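# Fold and tuck the lid strip of a cardboard box

## Task

Complete the closing of the cardboard box. Bend the strip along the lid's loose edge down over the front wall and push its two side tabs inside the side walls so the walls keep the strip in place; a little spring-back is acceptable, more is not. The box must end up lying flat on the table on one of its two biggest faces (base or lid), with its walls upright and still locked. The side tabs must never be pressed into or through the upper rims of the side walls; that counts as a failure. The result must hold without the robot, everything must settle to rest shortly after you stop, and nothing may be pushed or knocked off the table.

## Robot and tools

Robot: two arms, left_arm and right_arm, each ending in a two-finger gripper. The fingers extend along the gripper's +z axis and close along its y axis. The reported hand point sits between the finger pads, roughly 1 cm short of the fingertips.

Frame: one shared scene frame for all poses. Its origin is at table-top height, midway between the arm bases, about 5 to 10 cm back from the table's near edge. +z is up, +x reaches out across the table, and left_arm sits on the +y side. The arm names do not tell you which side of an image they appear on. Printed hand positions can be somewhat wrong, more so far from the base.

Row format (used by both motion tools): 16 numbers, always both arms, left first: x, y, z, qw, qx, qy, qz, opening for left_arm, then the same eight for right_arm. x, y, z are an absolute target position in metres in the scene frame; qw, qx, qy, qz are an absolute target orientation quaternion, w first. opening runs from -1 (closed) to +1 (fully open, 0.094 m); it is a target, not a change. To keep an orientation fixed, repeat the same quaternion in every row rather than copying the possibly drifted reported one. To park an arm, resend its last reported full pose and intended opening on every call.

execute_actions(actions): a list of up to 15 actions; each action is a list of up to 15 rows, one row per control step of 1/30 s. If an action has fewer than 15 rows, its final row is repeated to fill the 15 steps. An empty list just returns state and images. Each step, the commanded pose is clamped to within 70 mm and 16 degrees of the measured pose, so far targets need several actions; after an action the arm only continues to its last clamped pose. If any target lies more than 0.6 m from that gripper's current position along any of its own axes, the action is rejected for both arms; a malformed action, or a first action failing this against the latest state, rejects the whole call with no motion. Position is favoured over orientation when both cannot be met.

move(target, speed, blocking): target is one 16-number row of absolute poses. Each gripper travels in a straight line toward its pose, turning the shorter way; both paths finish together, taking 0.5 to 10 s (cut off at 10 s). speed is the top path speed in m/s, 0.002 to 0.5, default 0.25; rotation is capped at twice that in rad/s. Paths ignore obstacles and the other arm, and grippers may lag, wander or overshoot speed, especially with an almost straight arm. Faster moves and targets placed deeper past a contact push harder. The opening is sent when the move starts. With blocking=false the result comes after 0.5 s while motion continues; until a result shows the move ended, further moves and execute_actions are refused, so use wait or stop first.

wait(seconds): 0 to 10; lets the scene run with the last commands held, returning early if a running move ends. stop(): brakes a running move (needs room, more when fast); fingers keep moving. zoom_image(camera, region): enlarges part of the latest image; camera is cam_high, cam_low, cam_left_wrist or cam_right_wrist; region is [x0, y0, x1, y1] in pixels from the top-left, at most 504 by 504. finished_scene(scene): ends the current scene, given its integer number (1 to 2); irreversible. Replying without calling a tool also ends things.

Results: the state line gives each gripper's position and quaternion. Hand target lines show where the controller is currently driving each gripper. grip_measured is the finger opening on the command scale; the last joint value is the opening in metres. A pose unreachable line means the clearance check altered or blocked that arm's command. A move line reports the ending (done, off_target, moving, held, fault) and limits: paced means the pose was clipped; held means a check blocked some steps, after which the arm may rush. Distances to each pose are listed too. FAULT or MOTOR HOT / OVER-TEMPERATURE FAULT lines report stops; motors heat while holding loads, and at high temperature an arm is halted or even drops. Joint torques are raw, offset and noisy.

Practical limits: joint friction can leave a gripper up to about 31 mm from its command, and tiny commands may do nothing. Command an opening about 0.03 below grip_measured to hold firmly; readings can be off by about 1 mm. Grip force is roughly 50 to 62 N per pad, weaker on thin parts. Joint ranges (rad): waist -2.618 to 3.054, shoulder 0 to 3.142, elbow 0 to 3.142, wrist pitch -1.571 to 1.571, wrist yaw -1.571 to 1.571, wrist roll -2.094 to 2.094. The bar and plate behind the bases rise up to about 3 cm and give no warning on contact. Do not let the arms collide, avoid drops, slams and hard shoves, and do not press the side tabs down onto the wall rims. The robot keeps holding its last command while you are composing a reply. Images arrive in the order cam_high, cam_low, cam_left_wrist, cam_right_wrist, all 504x504, with calibration given.

Each tool is called after "Request:" by a JSON object that holds its "op" and its "data", one argument or row to a line.

## Session

Request:
{"op": "execute_actions", "data": {
  "actions": []
}}

Scene clock: 0.00 s.
left_arm: end_effector_position=(+0.3842, +0.3147, +0.3939) grip_measured=+1.000 end_effector_quat_wxyz=(+0.696, +0.026, +0.718, +0.002) | right_arm: end_effector_position=(+0.3944, -0.3551, +0.4163) grip_measured=+1.000 end_effector_quat_wxyz=(+0.707, +0.016, +0.707, -0.029)
Joint positions: left_arm=[ 0.017  1.06   1.036  0.012  0.012 -0.007  0.094] | right_arm=[-0.009  1.054  1.06   0.014 -0.005 -0.007  0.094]
Joint velocities: left_arm=[-0.007 -0.002  0.012 -0.051  0.051  0.007  0.   ] | right_arm=[ 0.012 -0.017 -0.007 -0.066 -0.007 -0.051  0.   ]
Joint torques (N m, as the arm reports them, + toward a larger angle): no reading
Motor temperatures (°C, as the motors report them): left_arm=[27 25 27 28 26 26] | right_arm=[27 25 27 28 27 27]
Hand target (left_arm): +0.384, +0.315, +0.394; +0.696, +0.026, +0.718, +0.002
Hand target (right_arm): +0.394, -0.355, +0.416; +0.707, +0.016, +0.707, -0.029

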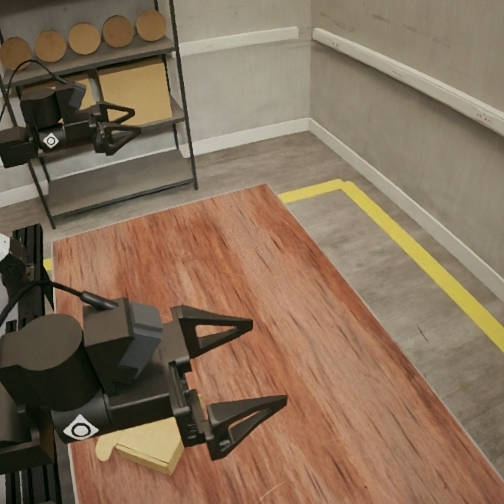

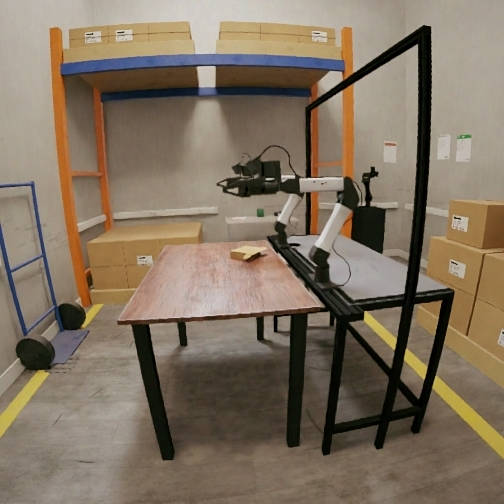

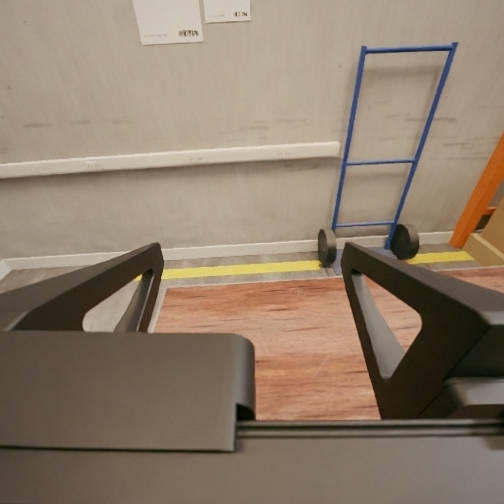

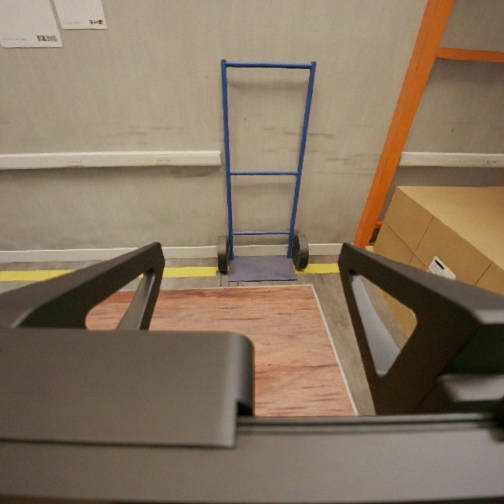

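Request:
{"op": "move", "data": {
  "target": [0.25,0.0,0.33,0.1,0,0.995,0,1, 0.2,-0.55,0.2,0.38,0,0.92,0,1]
}}

Scene clock: 7.47 s.
left_arm: end_effector_position=(+0.2517, -0.0074, +0.3294) grip_measured=+1.000 end_effector_quat_wxyz=(+0.242, +0.023, +0.957, -0.157) | right_arm: end_effector_position=(+0.2005, -0.5482, +0.1941) grip_measured=+1.000 end_effector_quat_wxyz=(+0.382, -0.005, +0.924, -0.003)
Joint positions: left_arm=[-0.977  1.907  2.468 -1.539 -0.218 -0.911  0.094] | right_arm=[-1.216  1.317  1.087 -1.055 -0.761 -1.166  0.094]
Joint velocities: left_arm=[-0.002  0.002 -0.007 -0.022 -0.037 -0.007  0.   ] | right_arm=[-0.012 -0.022  0.007 -0.051 -0.022  0.037  0.   ]
Joint torques (N m, as the arm reports them, + toward a larger angle): left_arm=[ 0.28 -8.1   7.01  1.16 -0.09 -0.18] | right_arm=[-0.89 -3.17  9.33  0.86 -0.37 -0.01]
Motor temperatures (°C, as the motors report them): left_arm=[27 26 28 30 26 26] | right_arm=[27 25 29 31 27 27]
Hand target (left_arm): +0.252, -0.005, +0.329; +0.235, +0.017, +0.959, -0.157
Hand target (right_arm): +0.199, -0.554, +0.196; +0.378, -0.003, +0.926, -0.006
Off the commanded pose (left_arm): 0.008 m, 25 deg; orientation clipped at the last step of the last action.
Off the commanded pose (right_arm): 0.006 m, 1 deg.
joint sent to its limit (left arm) — the command would take joint 4 (wrist pitch) past its lower limit, so that joint was sent only as far as its limit.
move: off_target (left_arm); limits=paced
camera_calibration (this result's frames):
cam_left_wrist: T_world_to_cam=[[-0.126999, -0.950248, 0.284429, -0.0686872], [-0.981197, 0.162369, 0.104348, 0.220104], [-0.145339, -0.265829, -0.953001, 0.470979], [0, 0, 0, 1]] pos_world=[0.275694, 0.0241919, 0.445413]
cam_right_wrist: T_world_to_cam=[[0.0152493, -0.999849, 0.00836571, -0.555953], [-0.987991, -0.0163539, -0.153641, 0.227011], [0.153755, -0.00592233, -0.988091, 0.283388], [0, 0, 0, 1]] pos_world=[0.189191, -0.550478, 0.319542]

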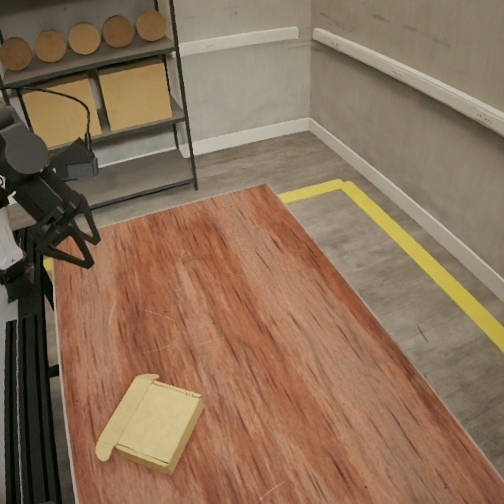

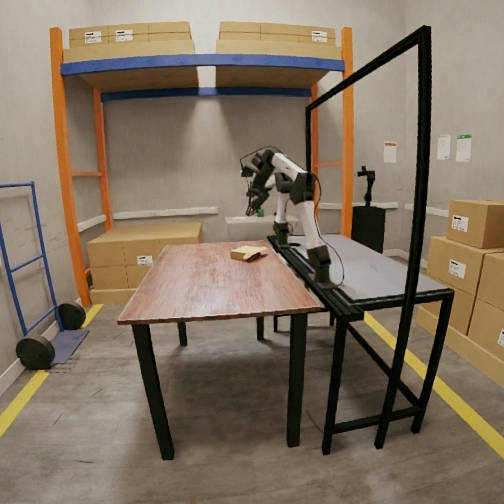

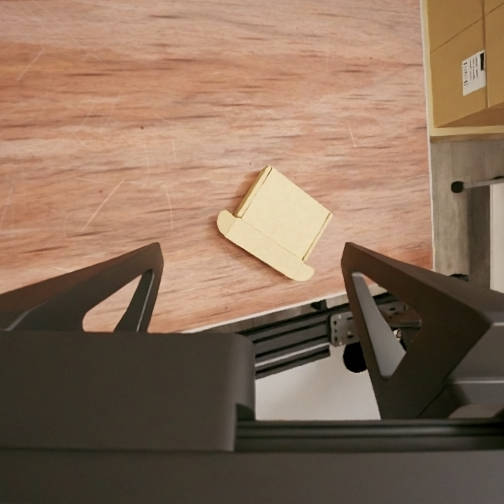

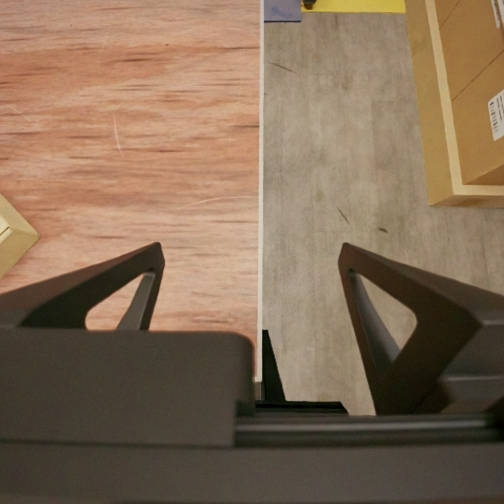

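Request:
{"op": "zoom_image", "data": {
  "camera": "cam_high",
  "region": [80, 360, 220, 490]
}}

Request:
{"op": "zoom_image", "data": {
  "camera": "cam_left_wrist",
  "region": [200, 150, 350, 300]
}}

Request:
{"op": "zoom_image", "data": {
  "camera": "cam_low",
  "region": [215, 230, 285, 275]
}}

Region (80, 360, 220, 490) of cam_high's 504x504 image, scaled by 3.600, with more detail than that image has; it fills the top 468 rows of this view, and the rest is white.

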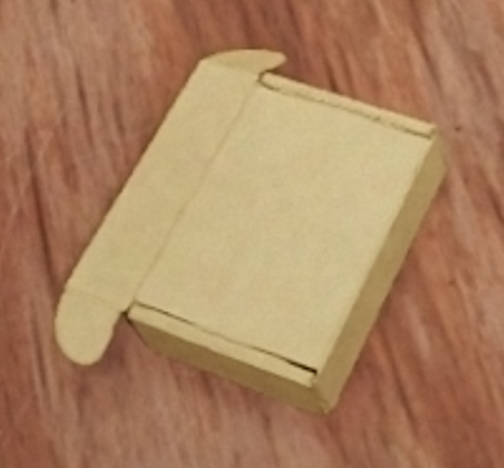

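Region (200, 150, 350, 300) of cam_left_wrist's 504x504 image, scaled by 3.360, with more detail than that image has.

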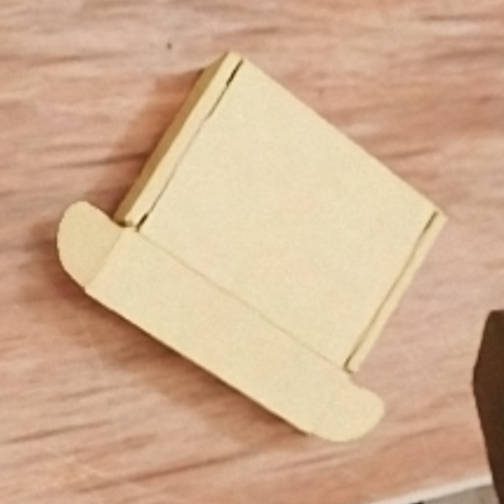

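Region (215, 230, 285, 275) of cam_low's 504x504 image, scaled by 7.200, with more detail than that image has; it fills the top 324 rows of this view, and the rest is white.

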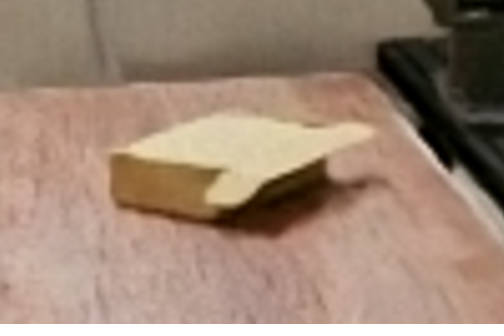

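Request:
{"op": "move", "data": {
  "target": [0.2,0.2,0.3,0.33,0.4,0.84,-0.16,1, 0.195,-0.265,0.10,0.158,-0.417,0.892,0.074,0.1]
}}

Request:
{"op": "move", "data": {
  "target": [0.2,0.2,0.3,0.33,0.4,0.84,-0.16,1, 0.195,-0.265,0.028,0.158,-0.417,0.892,0.074,0.1],
  "speed": 0.1
}}

Scene clock: 56.10 s.
left_arm: end_effector_position=(+0.2041, +0.1999, +0.3073) grip_measured=+1.000 end_effector_quat_wxyz=(+0.339, +0.399, +0.837, -0.161) | right_arm: end_effector_position=(+0.2069, -0.2577, +0.1124) grip_measured=+0.102 end_effector_quat_wxyz=(+0.187, -0.418, +0.885, +0.082)
Joint positions: left_arm=[-0.2    1.007  1.395 -1.26   0.466  0.471  0.094] | right_arm=[ 0.205  0.986  0.725 -0.969 -0.269 -0.69   0.052]
Joint velocities: left_arm=[ 0.007  0.012 -0.002 -0.051  0.037  0.007  0.   ] | right_arm=[ 0.027 -0.007  0.002 -0.022 -0.037 -0.007 -0.   ]
Joint torques (N m, as the arm reports them, + toward a larger angle): left_arm=[ 0.34 -1.82  5.55  1.32  0.26 -0.02] | right_arm=[ 0.59 -0.54  5.75  1.3  -0.2   0.07]
Motor temperatures (°C, as the motors report them): left_arm=[27 33 32 31 26 26] | right_arm=[27 26 35 30 27 27]
Hand target (left_arm): +0.199, +0.202, +0.303; +0.332, +0.399, +0.839, -0.165
Hand target (right_arm): +0.201, -0.258, +0.101; +0.168, -0.416, +0.890, +0.084
Off the commanded pose (left_arm): 0.008 m, 1 deg.
Off the commanded pose (right_arm): 0.019 m, 4 deg.
move: off_target (right_arm)
camera_calibration (this result's frames):
cam_left_wrist: T_world_to_cam=[[-0.780294, -0.62537, -0.00738653, 0.286626], [-0.617964, 0.772763, -0.14477, 0.0224104], [0.0962427, -0.108398, -0.989438, 0.428511], [0, 0, 0, 1]] pos_world=[0.19626, 0.208379, 0.429346]
cam_right_wrist: T_world_to_cam=[[0.775049, -0.631851, 0.00800536, -0.327209], [-0.618224, -0.75559, 0.216525, -0.0831063], [-0.130763, -0.172766, -0.976244, 0.217903], [0, 0, 0, 1]] pos_world=[0.230718, -0.231895, 0.233341]

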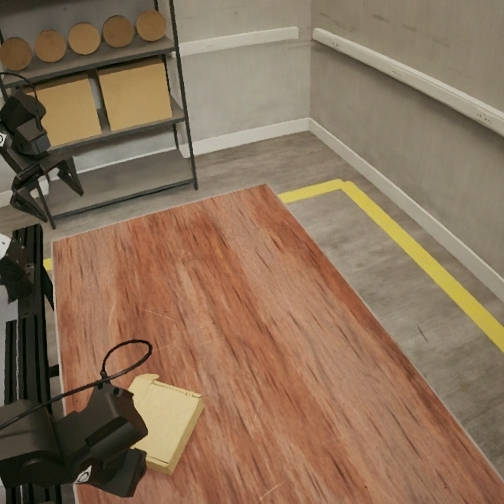

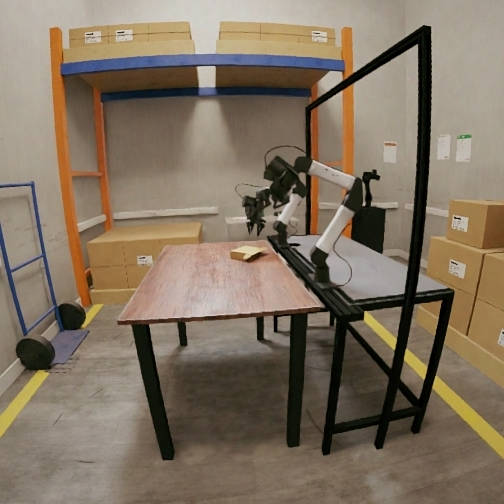

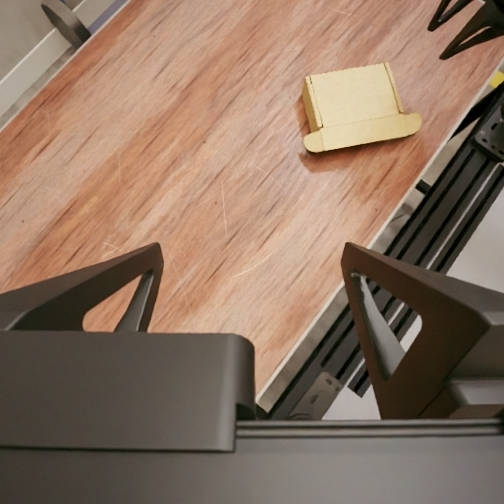

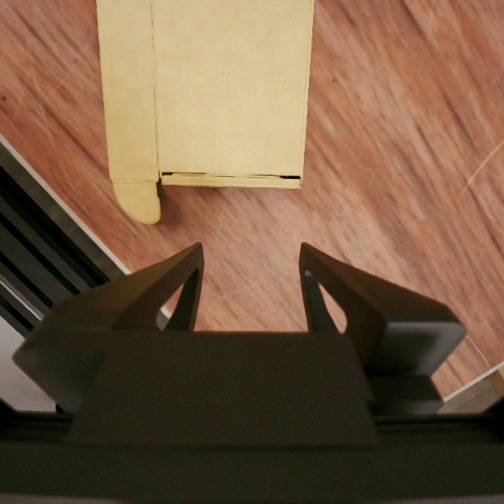

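Scene clock: 57.57 s.
left_arm: end_effector_position=(+0.2032, +0.1985, +0.3071) grip_measured=+1.000 end_effector_quat_wxyz=(+0.338, +0.402, +0.835, -0.162) | right_arm: end_effector_position=(+0.2036, -0.2627, +0.0391) grip_measured=+0.102 end_effector_quat_wxyz=(+0.176, -0.416, +0.889, +0.073)
Joint positions: left_arm=[-0.209  1.007  1.395 -1.26   0.463  0.47   0.094] | right_arm=[ 0.205  1.058  0.469 -0.659 -0.245 -0.69   0.052]
Joint velocities: left_arm=[-0.002  0.027  0.002  0.007  0.007  0.037  0.   ] | right_arm=[ 0.027  0.007 -0.007 -0.007  0.007 -0.007 -0.001]
Joint torques (N m, as the arm reports them, + toward a larger angle): left_arm=[-1.01 -1.81  4.78  1.45  0.08 -0.17] | right_arm=[ 0.21 -0.97  5.57  1.16 -0.11  0.03]
Motor temperatures (°C, as the motors report them): left_arm=[27 33 32 31 26 26] | right_arm=[27 26 35 30 27 27]
Hand target (left_arm): +0.200, +0.200, +0.300; +0.330, +0.400, +0.840, -0.160
Hand target (right_arm): +0.195, -0.265, +0.028; +0.158, -0.417, +0.892, +0.074
Off the commanded pose (left_arm): 0.008 m, 1 deg.
Off the commanded pose (right_arm): 0.014 m, 2 deg.
move: off_target (right_arm)
camera_calibration (this result's frames):
cam_left_wrist: T_world_to_cam=[[-0.784232, -0.620411, -0.00838594, 0.285204], [-0.61309, 0.776915, -0.143264, 0.0206045], [0.0953975, -0.107211, -0.989649, 0.428224], [0, 0, 0, 1]] pos_world=[0.195447, 0.206846, 0.429135]
cam_right_wrist: T_world_to_cam=[[0.770512, -0.637295, 0.0129181, -0.327899], [-0.620534, -0.745305, 0.243842, -0.0709411], [-0.145771, -0.195899, -0.969729, 0.141759], [0, 0, 0, 1]] pos_world=[0.229293, -0.23407, 0.159002]

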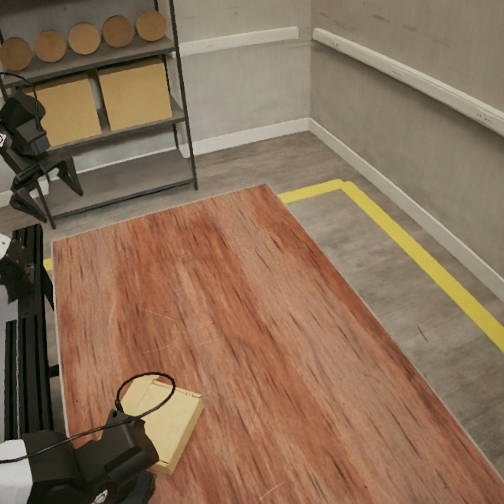

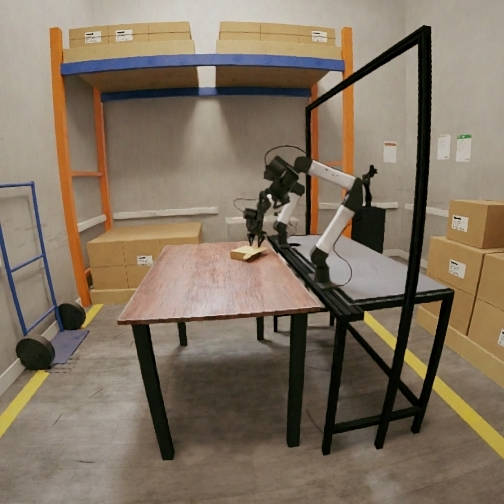

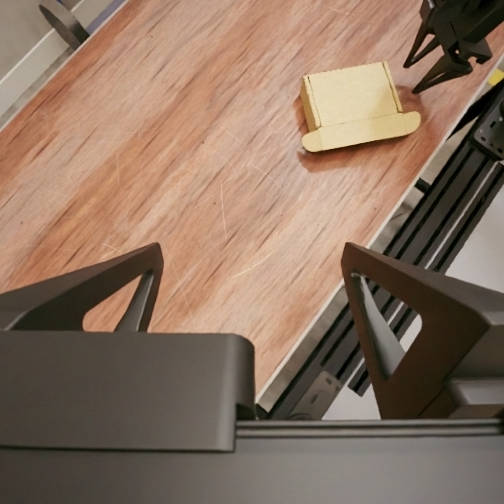

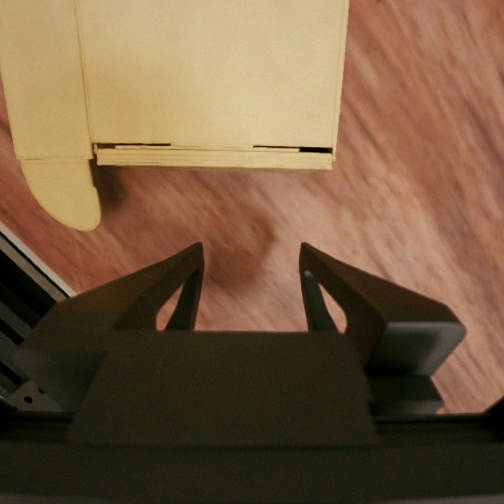

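Request:
{"op": "move", "data": {
  "target": [0.2,0.2,0.3,0.33,0.4,0.84,-0.16,1, 0.255,-0.20,0.02,0.158,-0.417,0.892,0.074,0.1],
  "speed": 0.06
}}

Request:
{"op": "move", "data": {
  "target": [0.2,0.2,0.3,0.33,0.4,0.84,-0.16,1, 0.293,-0.135,0.02,0.143,-0.565,0.807,0.1,0.1],
  "speed": 0.06
}}

Request:
{"op": "move", "data": {
  "target": [0.2,0.2,0.3,0.33,0.4,0.84,-0.16,1, 0.308,-0.065,0.02,0.123,-0.696,0.696,0.123,0.1],
  "speed": 0.06
}}

Scene clock: 65.13 s.
left_arm: end_effector_position=(+0.2032, +0.1985, +0.3071) grip_measured=+1.000 end_effector_quat_wxyz=(+0.338, +0.402, +0.835, -0.162) | right_arm: end_effector_position=(+0.2465, -0.2032, +0.0162) grip_measured=+0.102 end_effector_quat_wxyz=(+0.150, -0.418, +0.892, +0.080)
Joint positions: left_arm=[-0.209  1.007  1.395 -1.26   0.463  0.47   0.094] | right_arm=[ 0.45   1.428  0.619 -0.444 -0.174 -0.458  0.052]
Joint velocities: left_arm=[-0.002  0.002 -0.002 -0.022  0.022 -0.095  0.   ] | right_arm=[-0.007 -0.017  0.017  0.095  0.022  0.051 -0.   ]
Joint torques (N m, as the arm reports them, + toward a larger angle): left_arm=[-1.   -1.83  4.84  1.45  0.07 -0.16] | right_arm=[ 0.6  -3.68  8.49  1.19 -0.03  0.18]
Motor temperatures (°C, as the motors report them): left_arm=[27 31 32 32 26 26] | right_arm=[27 26 35 30 27 27]
Hand target (left_arm): +0.200, +0.200, +0.300; +0.330, +0.400, +0.840, -0.160
Hand target (right_arm): +0.255, -0.199, +0.019; +0.158, -0.417, +0.892, +0.077
Off the commanded pose (left_arm): 0.008 m, 1 deg.
Off the commanded pose (right_arm): 0.010 m, 1 deg.
move: done
camera_calibration (this result's frames):
cam_left_wrist: T_world_to_cam=[[-0.784232, -0.620411, -0.00838594, 0.285204], [-0.61309, 0.776915, -0.143264, 0.0206045], [0.0953975, -0.107211, -0.989649, 0.428224], [0, 0, 0, 1]] pos_world=[0.195447, 0.206846, 0.429135]
cam_right_wrist: T_world_to_cam=[[0.774756, -0.631905, -0.0211882, -0.322183], [-0.60133, -0.746794, 0.284078, -0.0000381461], [-0.195334, -0.20735, -0.958567, 0.147236], [0, 0, 0, 1]] pos_world=[0.27835, -0.173088, 0.13432]

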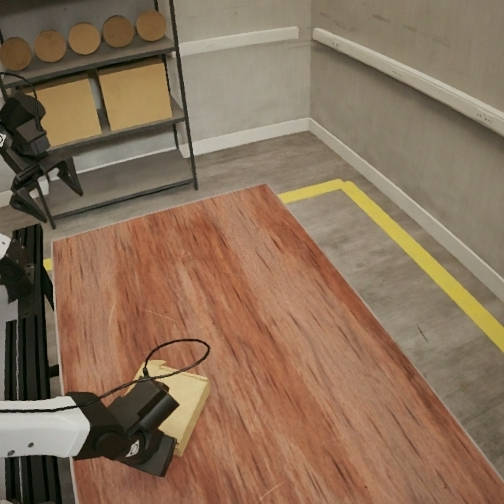

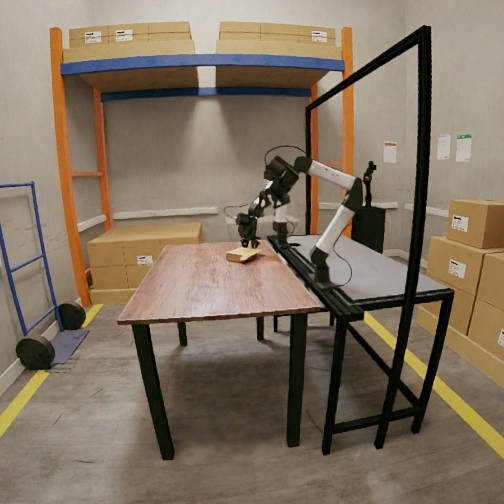

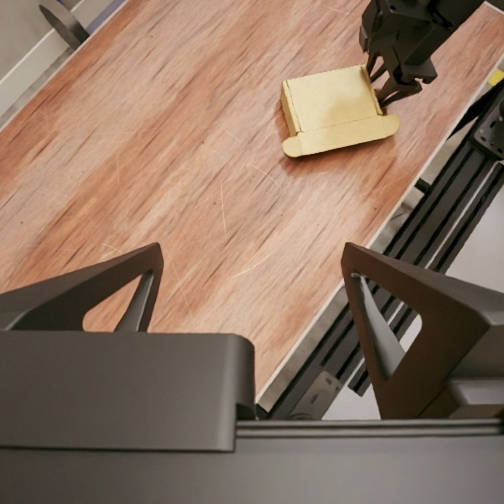

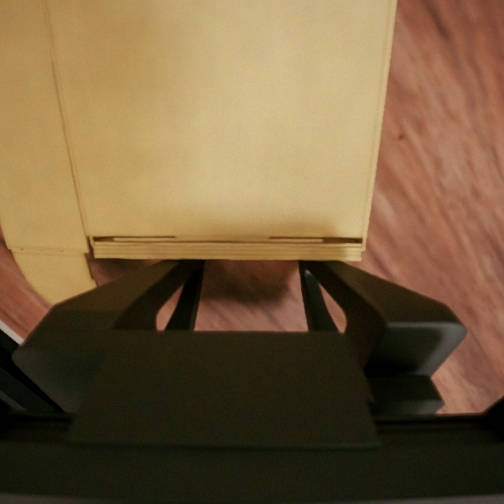

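Scene clock: 68.27 s.
left_arm: end_effector_position=(+0.2032, +0.1985, +0.3071) grip_measured=+1.000 end_effector_quat_wxyz=(+0.338, +0.402, +0.835, -0.162) | right_arm: end_effector_position=(+0.2926, -0.1405, +0.0189) grip_measured=+0.102 end_effector_quat_wxyz=(+0.147, -0.557, +0.812, +0.095)
Joint positions: left_arm=[-0.209  1.007  1.395 -1.26   0.463  0.47   0.094] | right_arm=[ 0.545  1.709  0.919 -0.481 -0.221 -0.684  0.052]
Joint velocities: left_arm=[-0.007 -0.012  0.017  0.007 -0.007  0.081  0.   ] | right_arm=[ 0.012  0.007  0.002 -0.007 -0.022 -0.007  0.   ]
Joint torques (N m, as the arm reports them, + toward a larger angle): left_arm=[-0.98 -1.82  4.81  1.45  0.09 -0.16] | right_arm=[ 0.56 -5.81  8.52  0.89 -0.25  0.  ]
Motor temperatures (°C, as the motors report them): left_arm=[27 31 32 32 26 26] | right_arm=[27 26 35 30 27 27]
Hand target (left_arm): +0.200, +0.200, +0.300; +0.330, +0.400, +0.840, -0.160
Hand target (right_arm): +0.293, -0.135, +0.019; +0.144, -0.564, +0.807, +0.101
Off the commanded pose (left_arm): 0.008 m, 1 deg.
Off the commanded pose (right_arm): 0.006 m, 1 deg.
move: done
camera_calibration (this result's frames):
cam_left_wrist: T_world_to_cam=[[-0.784232, -0.620411, -0.00838594, 0.285204], [-0.61309, 0.776915, -0.143264, 0.0206045], [0.0953975, -0.107211, -0.989649, 0.428224], [0, 0, 0, 1]] pos_world=[0.195447, 0.206846, 0.429135]
cam_right_wrist: T_world_to_cam=[[0.934789, -0.355153, 0.00597477, -0.326697], [-0.343182, -0.898685, 0.273116, -0.0229529], [-0.0916286, -0.257356, -0.961963, 0.134549], [0, 0, 0, 1]] pos_world=[0.309844, -0.102028, 0.137651]

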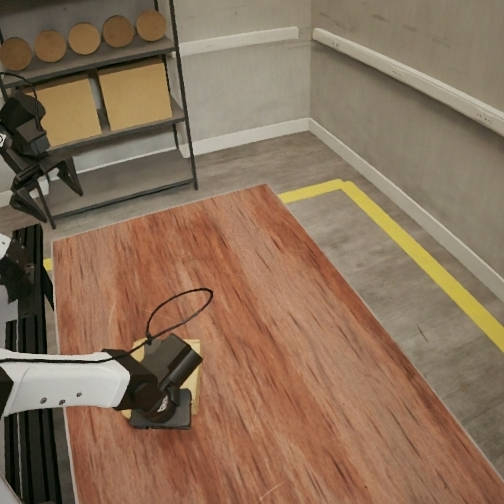

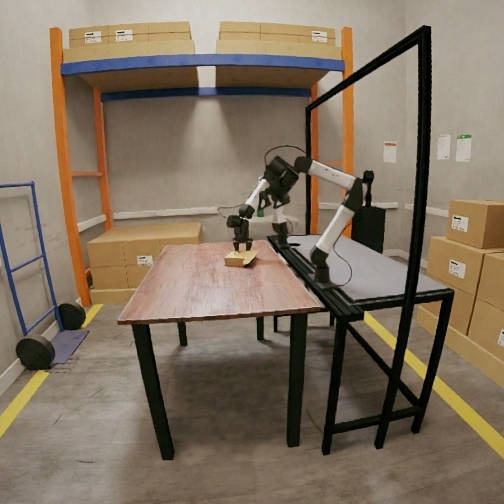

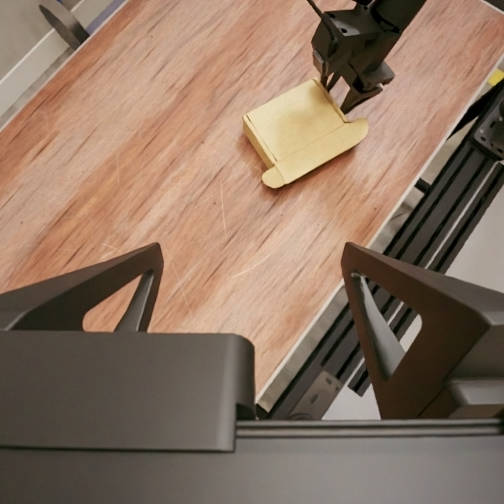

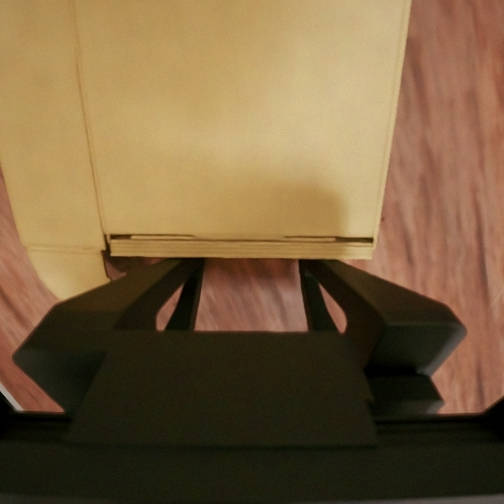

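Scene clock: 71.63 s.
left_arm: end_effector_position=(+0.2032, +0.1985, +0.3071) grip_measured=+1.000 end_effector_quat_wxyz=(+0.338, +0.402, +0.835, -0.162) | right_arm: end_effector_position=(+0.3092, -0.0703, +0.0202) grip_measured=+0.102 end_effector_quat_wxyz=(-0.128, +0.689, -0.703, -0.118)
Joint positions: left_arm=[-0.209  1.007  1.395 -1.26   0.463  0.47   0.094] | right_arm=[ 0.661  1.941  1.237 -0.627 -0.273 -0.919  0.052]
Joint velocities: left_arm=[ 0.002 -0.017 -0.002  0.037 -0.022 -0.022  0.   ] | right_arm=[-0.027 -0.002 -0.007  0.007 -0.022 -0.007 -0.   ]
Joint torques (N m, as the arm reports them, + toward a larger angle): left_arm=[-1.   -1.78  4.81  1.44  0.09 -0.17] | right_arm=[ 0.7  -8.14  8.54  0.8  -0.31  0.05]
Motor temperatures (°C, as the motors report them): left_arm=[27 30 32 32 26 26] | right_arm=[27 27 35 30 27 27]
Hand target (left_arm): +0.200, +0.200, +0.300; +0.330, +0.400, +0.840, -0.160
Hand target (right_arm): +0.308, -0.065, +0.019; -0.124, +0.696, -0.697, -0.124
Off the commanded pose (left_arm): 0.008 m, 1 deg.
Off the commanded pose (right_arm): 0.005 m, 1 deg.
move: done
camera_calibration (this result's frames):
cam_left_wrist: T_world_to_cam=[[-0.784232, -0.620411, -0.00838594, 0.285204], [-0.61309, 0.776915, -0.143264, 0.0206045], [0.0953975, -0.107211, -0.989649, 0.428224], [0, 0, 0, 1]] pos_world=[0.195447, 0.206846, 0.429135]
cam_right_wrist: T_world_to_cam=[[0.999873, -0.0138468, 0.00786821, -0.313449], [-0.0154785, -0.961206, 0.275396, -0.0602646], [0.00374961, -0.275483, -0.961299, 0.124529], [0, 0, 0, 1]] pos_world=[0.312009, -0.0279615, 0.138772]

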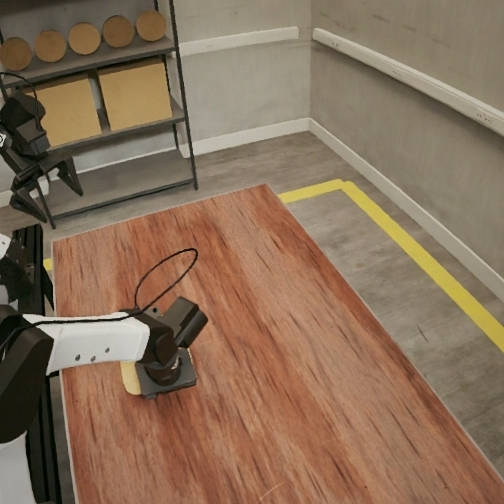

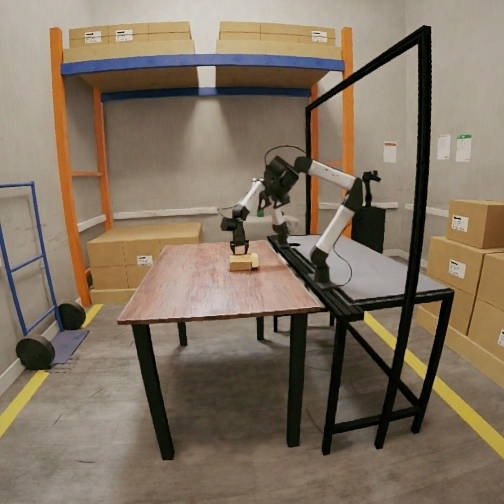

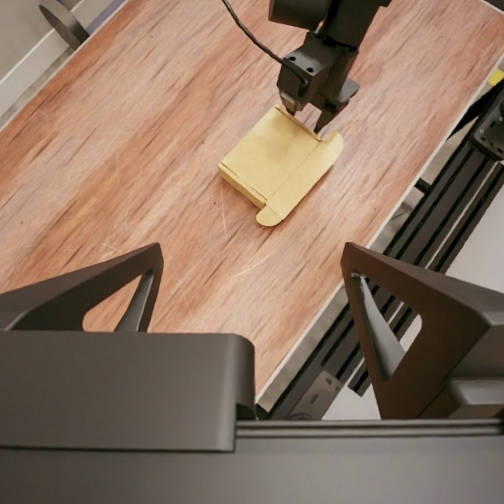

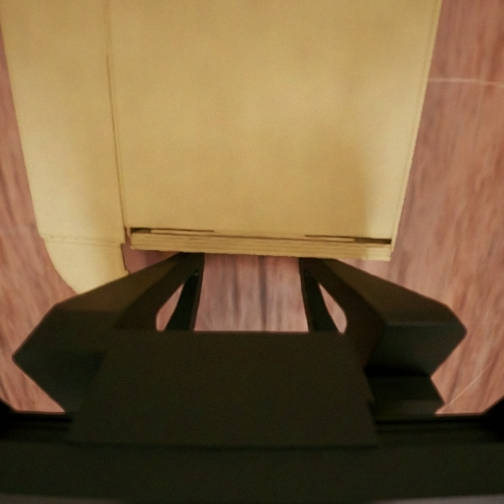

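Request:
{"op": "move", "data": {
  "target": [0.33,0.06,0.12,0.151,0.492,0.853,-0.087,-1, 0.29,-0.11,0.09,0.2,-0.678,0.678,0.2,-1],
  "speed": 0.15
}}

Request:
{"op": "move", "data": {
  "target": [0.33,0.05,0.045,0.151,0.492,0.853,-0.087,-1, 0.243,-0.085,0.07,0.271,-0.653,0.653,0.271,-1],
  "speed": 0.06
}}

Scene clock: 80.17 s.
left_arm: end_effector_position=(+0.3255, +0.0645, +0.1154) grip_measured=-0.983 end_effector_quat_wxyz=(+0.148, +0.487, +0.856, -0.090) | right_arm: end_effector_position=(+0.3005, -0.1047, +0.0961) grip_measured=-0.980 end_effector_quat_wxyz=(-0.213, +0.680, -0.676, -0.189)
Joint positions: left_arm=[-0.585  1.837  1.545 -0.919  0.172  0.378  0.001] | right_arm=[ 0.498  1.68   1.145 -0.715 -0.503 -1.06   0.001]
Joint velocities: left_arm=[ 0.002 -0.002  0.002 -0.095  0.022  0.037 -0.   ] | right_arm=[ 0.002 -0.002 -0.007  0.022  0.007  0.007  0.001]
Joint torques (N m, as the arm reports them, + toward a larger angle): left_arm=[-0.66 -9.34  8.5   0.95  0.02 -0.05] | right_arm=[-0.74 -8.36  5.16  0.87 -0.4  -0.05]
Motor temperatures (°C, as the motors report them): left_arm=[27 30 32 32 26 26] | right_arm=[27 28 36 30 27 27]
Hand target (left_arm): +0.328, +0.063, +0.117; +0.149, +0.490, +0.855, -0.084
Hand target (right_arm): +0.290, -0.111, +0.091; -0.201, +0.679, -0.678, -0.198
Off the commanded pose (left_arm): 0.008 m, 1 deg.
Off the commanded pose (right_arm): 0.013 m, 2 deg.
move: off_target (right_arm)
camera_calibration (this result's frames):
cam_left_wrist: T_world_to_cam=[[-0.864893, -0.501915, 0.00643319, 0.313293], [-0.481253, 0.832795, 0.273584, 0.0776235], [-0.142673, 0.233525, -0.961827, 0.264855], [0, 0, 0, 1]] pos_world=[0.346109, 0.0307514, 0.231493]
cam_right_wrist: T_world_to_cam=[[0.999489, 0.00499089, 0.0315664, -0.305969], [0.00333833, -0.998632, 0.0521897, -0.102507], [0.0317836, -0.0520576, -0.998138, 0.206639], [0, 0, 0, 1]] pos_world=[0.299588, -0.0900827, 0.221263]

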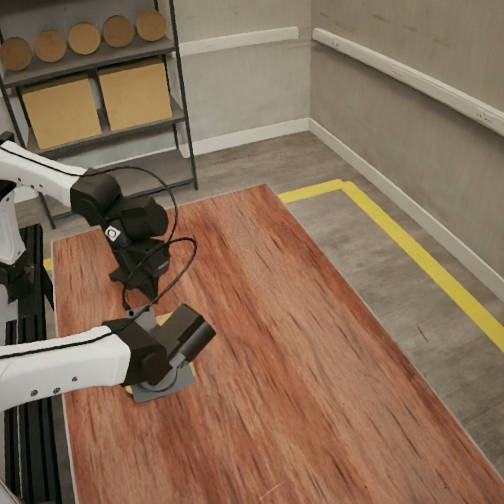

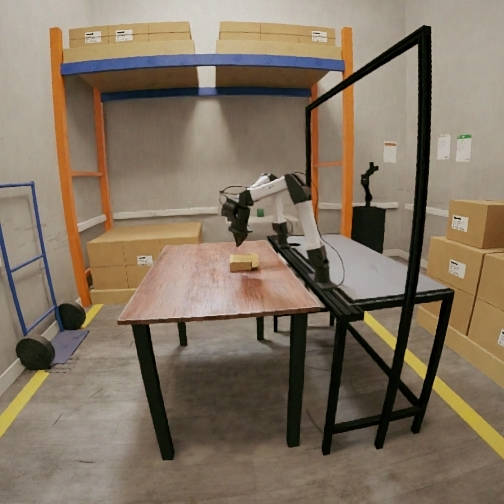

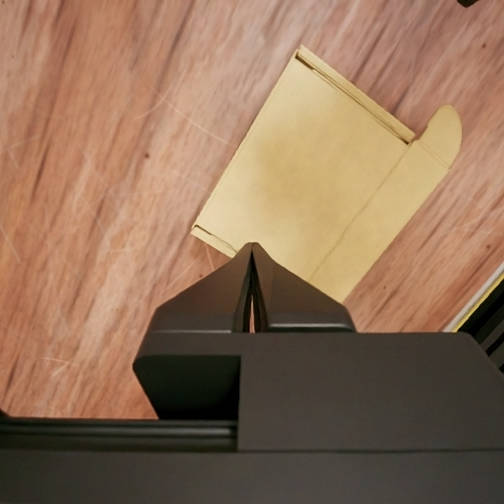

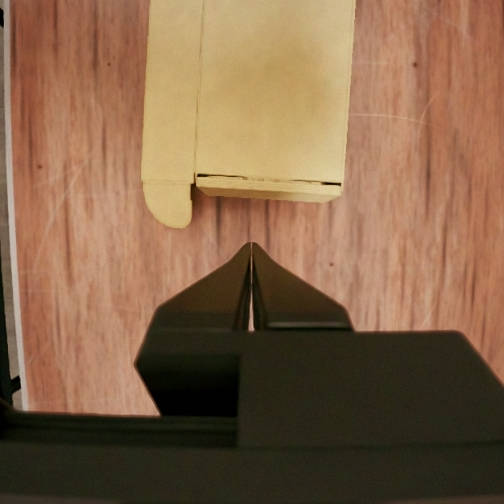

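Scene clock: 82.47 s.
left_arm: end_effector_position=(+0.3325, +0.0478, +0.0580) grip_measured=-0.983 end_effector_quat_wxyz=(+0.164, +0.494, +0.849, -0.093) | right_arm: end_effector_position=(+0.2527, -0.0837, +0.0735) grip_measured=-0.980 end_effector_quat_wxyz=(-0.276, +0.654, -0.653, -0.263)
Joint positions: left_arm=[-0.612  1.912  1.405 -0.666  0.167  0.366  0.001] | right_arm=[ 0.548  1.562  0.804 -0.337 -0.662 -0.923  0.001]
Joint velocities: left_arm=[ 0.017 -0.017  0.002  0.007  0.051 -0.037  0.   ] | right_arm=[-0.027  0.007  0.012 -0.081  0.007  0.037  0.   ]
Joint torques (N m, as the arm reports them, + toward a larger angle): left_arm=[-0.8  -9.3   5.92  1.14 -0.01 -0.16] | right_arm=[ 0.44 -7.2   4.86  1.34 -0.48  0.13]
Motor temperatures (°C, as the motors report them): left_arm=[27 30 32 32 26 26] | right_arm=[27 29 35 30 27 27]
Hand target (left_arm): +0.329, +0.051, +0.045; +0.151, +0.492, +0.853, -0.087
Hand target (right_arm): +0.243, -0.084, +0.071; -0.272, +0.653, -0.653, -0.271
Off the commanded pose (left_arm): 0.013 m, 2 deg.
Off the commanded pose (right_arm): 0.010 m, 1 deg.
move: off_target (left_arm)
camera_calibration (this result's frames):
cam_left_wrist: T_world_to_cam=[[-0.87264, -0.488308, -0.00734918, 0.314012], [-0.47522, 0.845592, 0.243188, 0.109769], [-0.112536, 0.215708, -0.969951, 0.20581], [0, 0, 0, 1]] pos_world=[0.349345, 0.01612, 0.175239]
cam_right_wrist: T_world_to_cam=[[0.999853, 0.00182468, 0.0170459, -0.256917], [0.00441432, -0.988193, -0.153148, -0.0645162], [0.0165652, 0.1532, -0.988056, 0.206954], [0, 0, 0, 1]] pos_world=[0.253735, -0.0949912, 0.198981]

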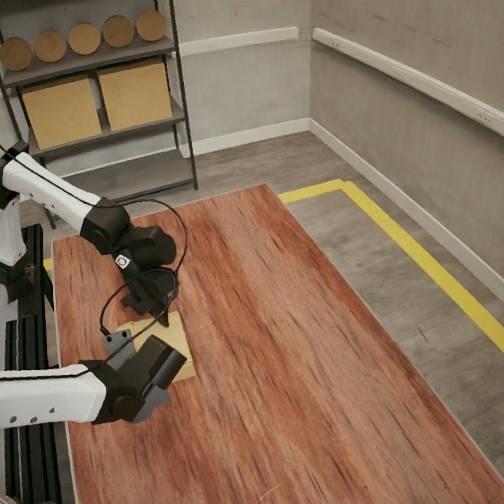

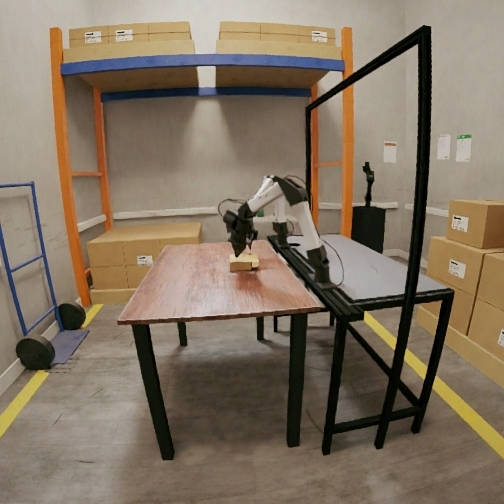

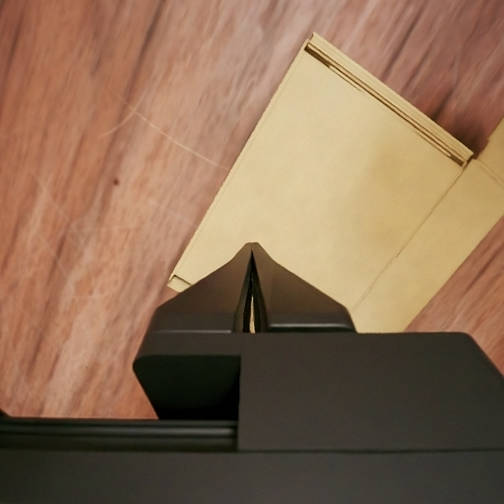

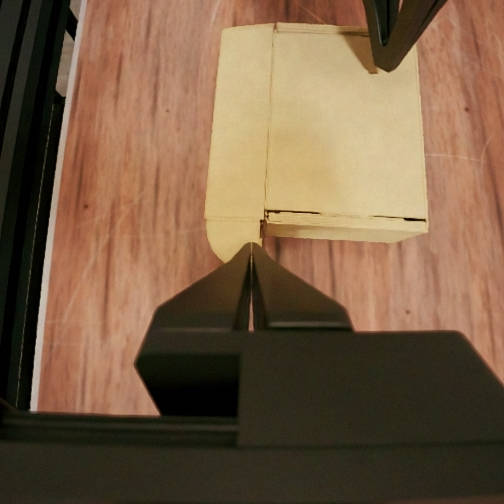

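Request:
{"op": "move", "data": {
  "target": [0.33,0.05,0.032,0.151,0.492,0.853,-0.087,-1, 0.24,-0.078,0.035,0.271,-0.653,0.653,0.271,-1],
  "speed": 0.04
}}

Request:
{"op": "move", "data": {
  "target": [0.33,0.05,0.032,0.151,0.492,0.853,-0.087,-1, 0.24,-0.055,0.018,0.271,-0.653,0.653,0.271,-1],
  "speed": 0.03
}}

Scene clock: 85.73 s.
left_arm: end_effector_position=(+0.3263, +0.0529, +0.0380) grip_measured=-0.983 end_effector_quat_wxyz=(+0.139, +0.494, +0.854, -0.091) | right_arm: end_effector_position=(+0.2473, -0.0926, +0.0544) grip_measured=-0.980 end_effector_quat_wxyz=(-0.245, +0.651, -0.672, -0.254)
Joint positions: left_arm=[-0.612  1.946  1.386 -0.665  0.168  0.367  0.001] | right_arm=[ 0.548  1.593  0.79  -0.357 -0.623 -0.923  0.001]
Joint velocities: left_arm=[ 0.002  0.716 -0.427  1.766  0.022  0.359 -0.   ] | right_arm=[-0.012  0.862 -0.383 -0.491  1.136 -0.037 -0.001]
Joint torques (N m, as the arm reports them, + toward a larger angle): left_arm=[-0.45  0.05  0.1   0.01  0.   -0.09] | right_arm=[-0.09 -0.25 -0.05  0.12 -0.05  0.03]
Motor temperatures (°C, as the motors report them): left_arm=[27 31 32 32 26 26] | right_arm=[27 29 35 31 27 27]
Hand target (left_arm): +0.330, +0.050, +0.051; +0.154, +0.494, +0.851, -0.092
Hand target (right_arm): +0.251, -0.086, +0.067; -0.266, +0.653, -0.660, -0.261
Off the commanded pose (left_arm): 0.008 m, 1 deg.
Off the commanded pose (right_arm): 0.025 m, 4 deg.
NO CONTROL: MOTORS OFF. The power of the arms went off during this call, through no command of yours: the arms are limp, and their grippers may let go. This result may show the arms still falling. What the arms strike, push or drop without control is reported as usual and can cost score or fail the task. A move or wait that this ends or prevents says "fault", and your reply's later calls are not run and say "fault stop": those words mean this event, not a fault of the arms. The arms run no command until a result says that a person gave control back. To wait, call execute_actions with no actions, or call wait: whatever seconds a wait asks for, either call returns when control is back, or after at most 30 seconds. The wait uses none of the scene's actions, and its seconds cost nothing.
move: fault (left_arm, right_arm)
camera_calibration (this result's frames):
cam_left_wrist: T_world_to_cam=[[-0.872439, -0.488523, 0.0140064, 0.31006], [-0.464372, 0.837562, 0.287833, 0.102573], [-0.152344, 0.244613, -0.957578, 0.195641], [0, 0, 0, 1]] pos_world=[0.347945, 0.017704, 0.153475]
cam_right_wrist: T_world_to_cam=[[0.999598, -0.0145655, -0.0243114, -0.25032], [-0.0167447, -0.99562, -0.091984, -0.0749409], [-0.0228651, 0.0923541, -0.995464, 0.194078], [0, 0, 0, 1]] pos_world=[0.253402, -0.0961825, 0.180218]

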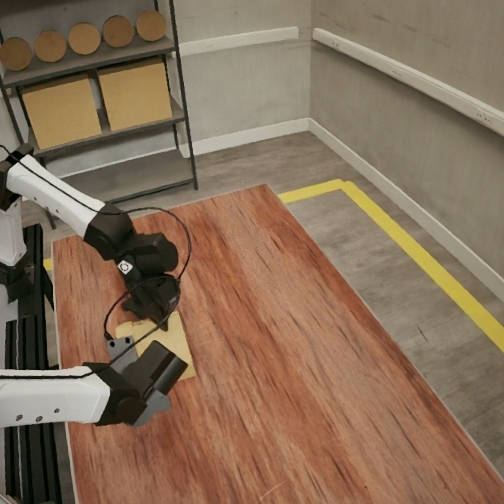

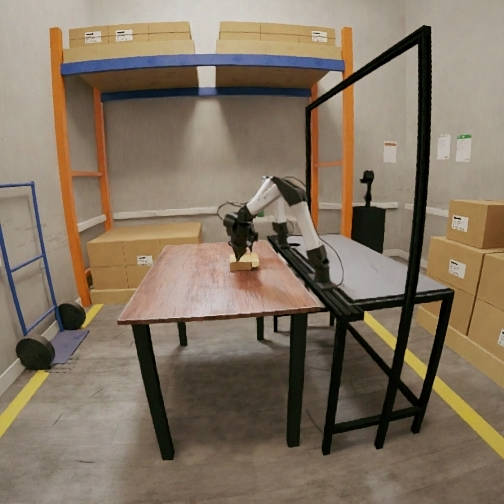

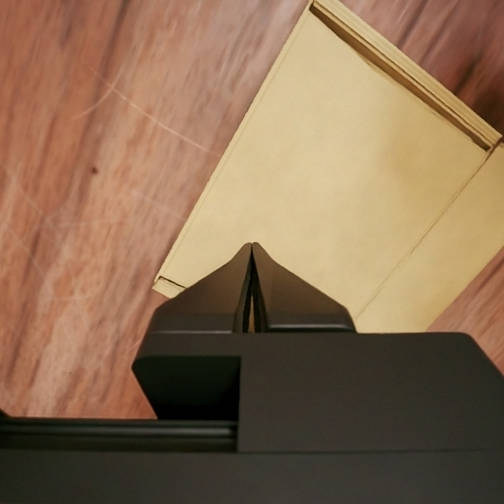

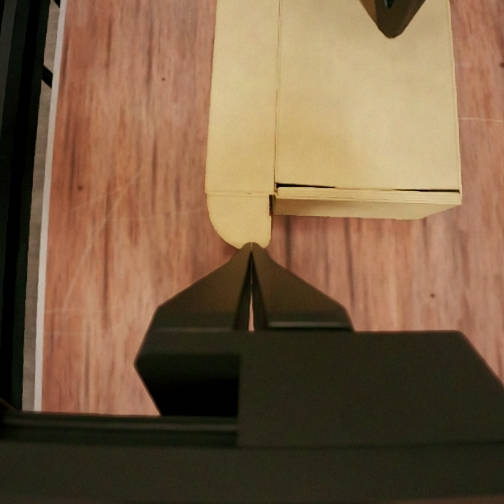

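not run: a fault stop came before this call.


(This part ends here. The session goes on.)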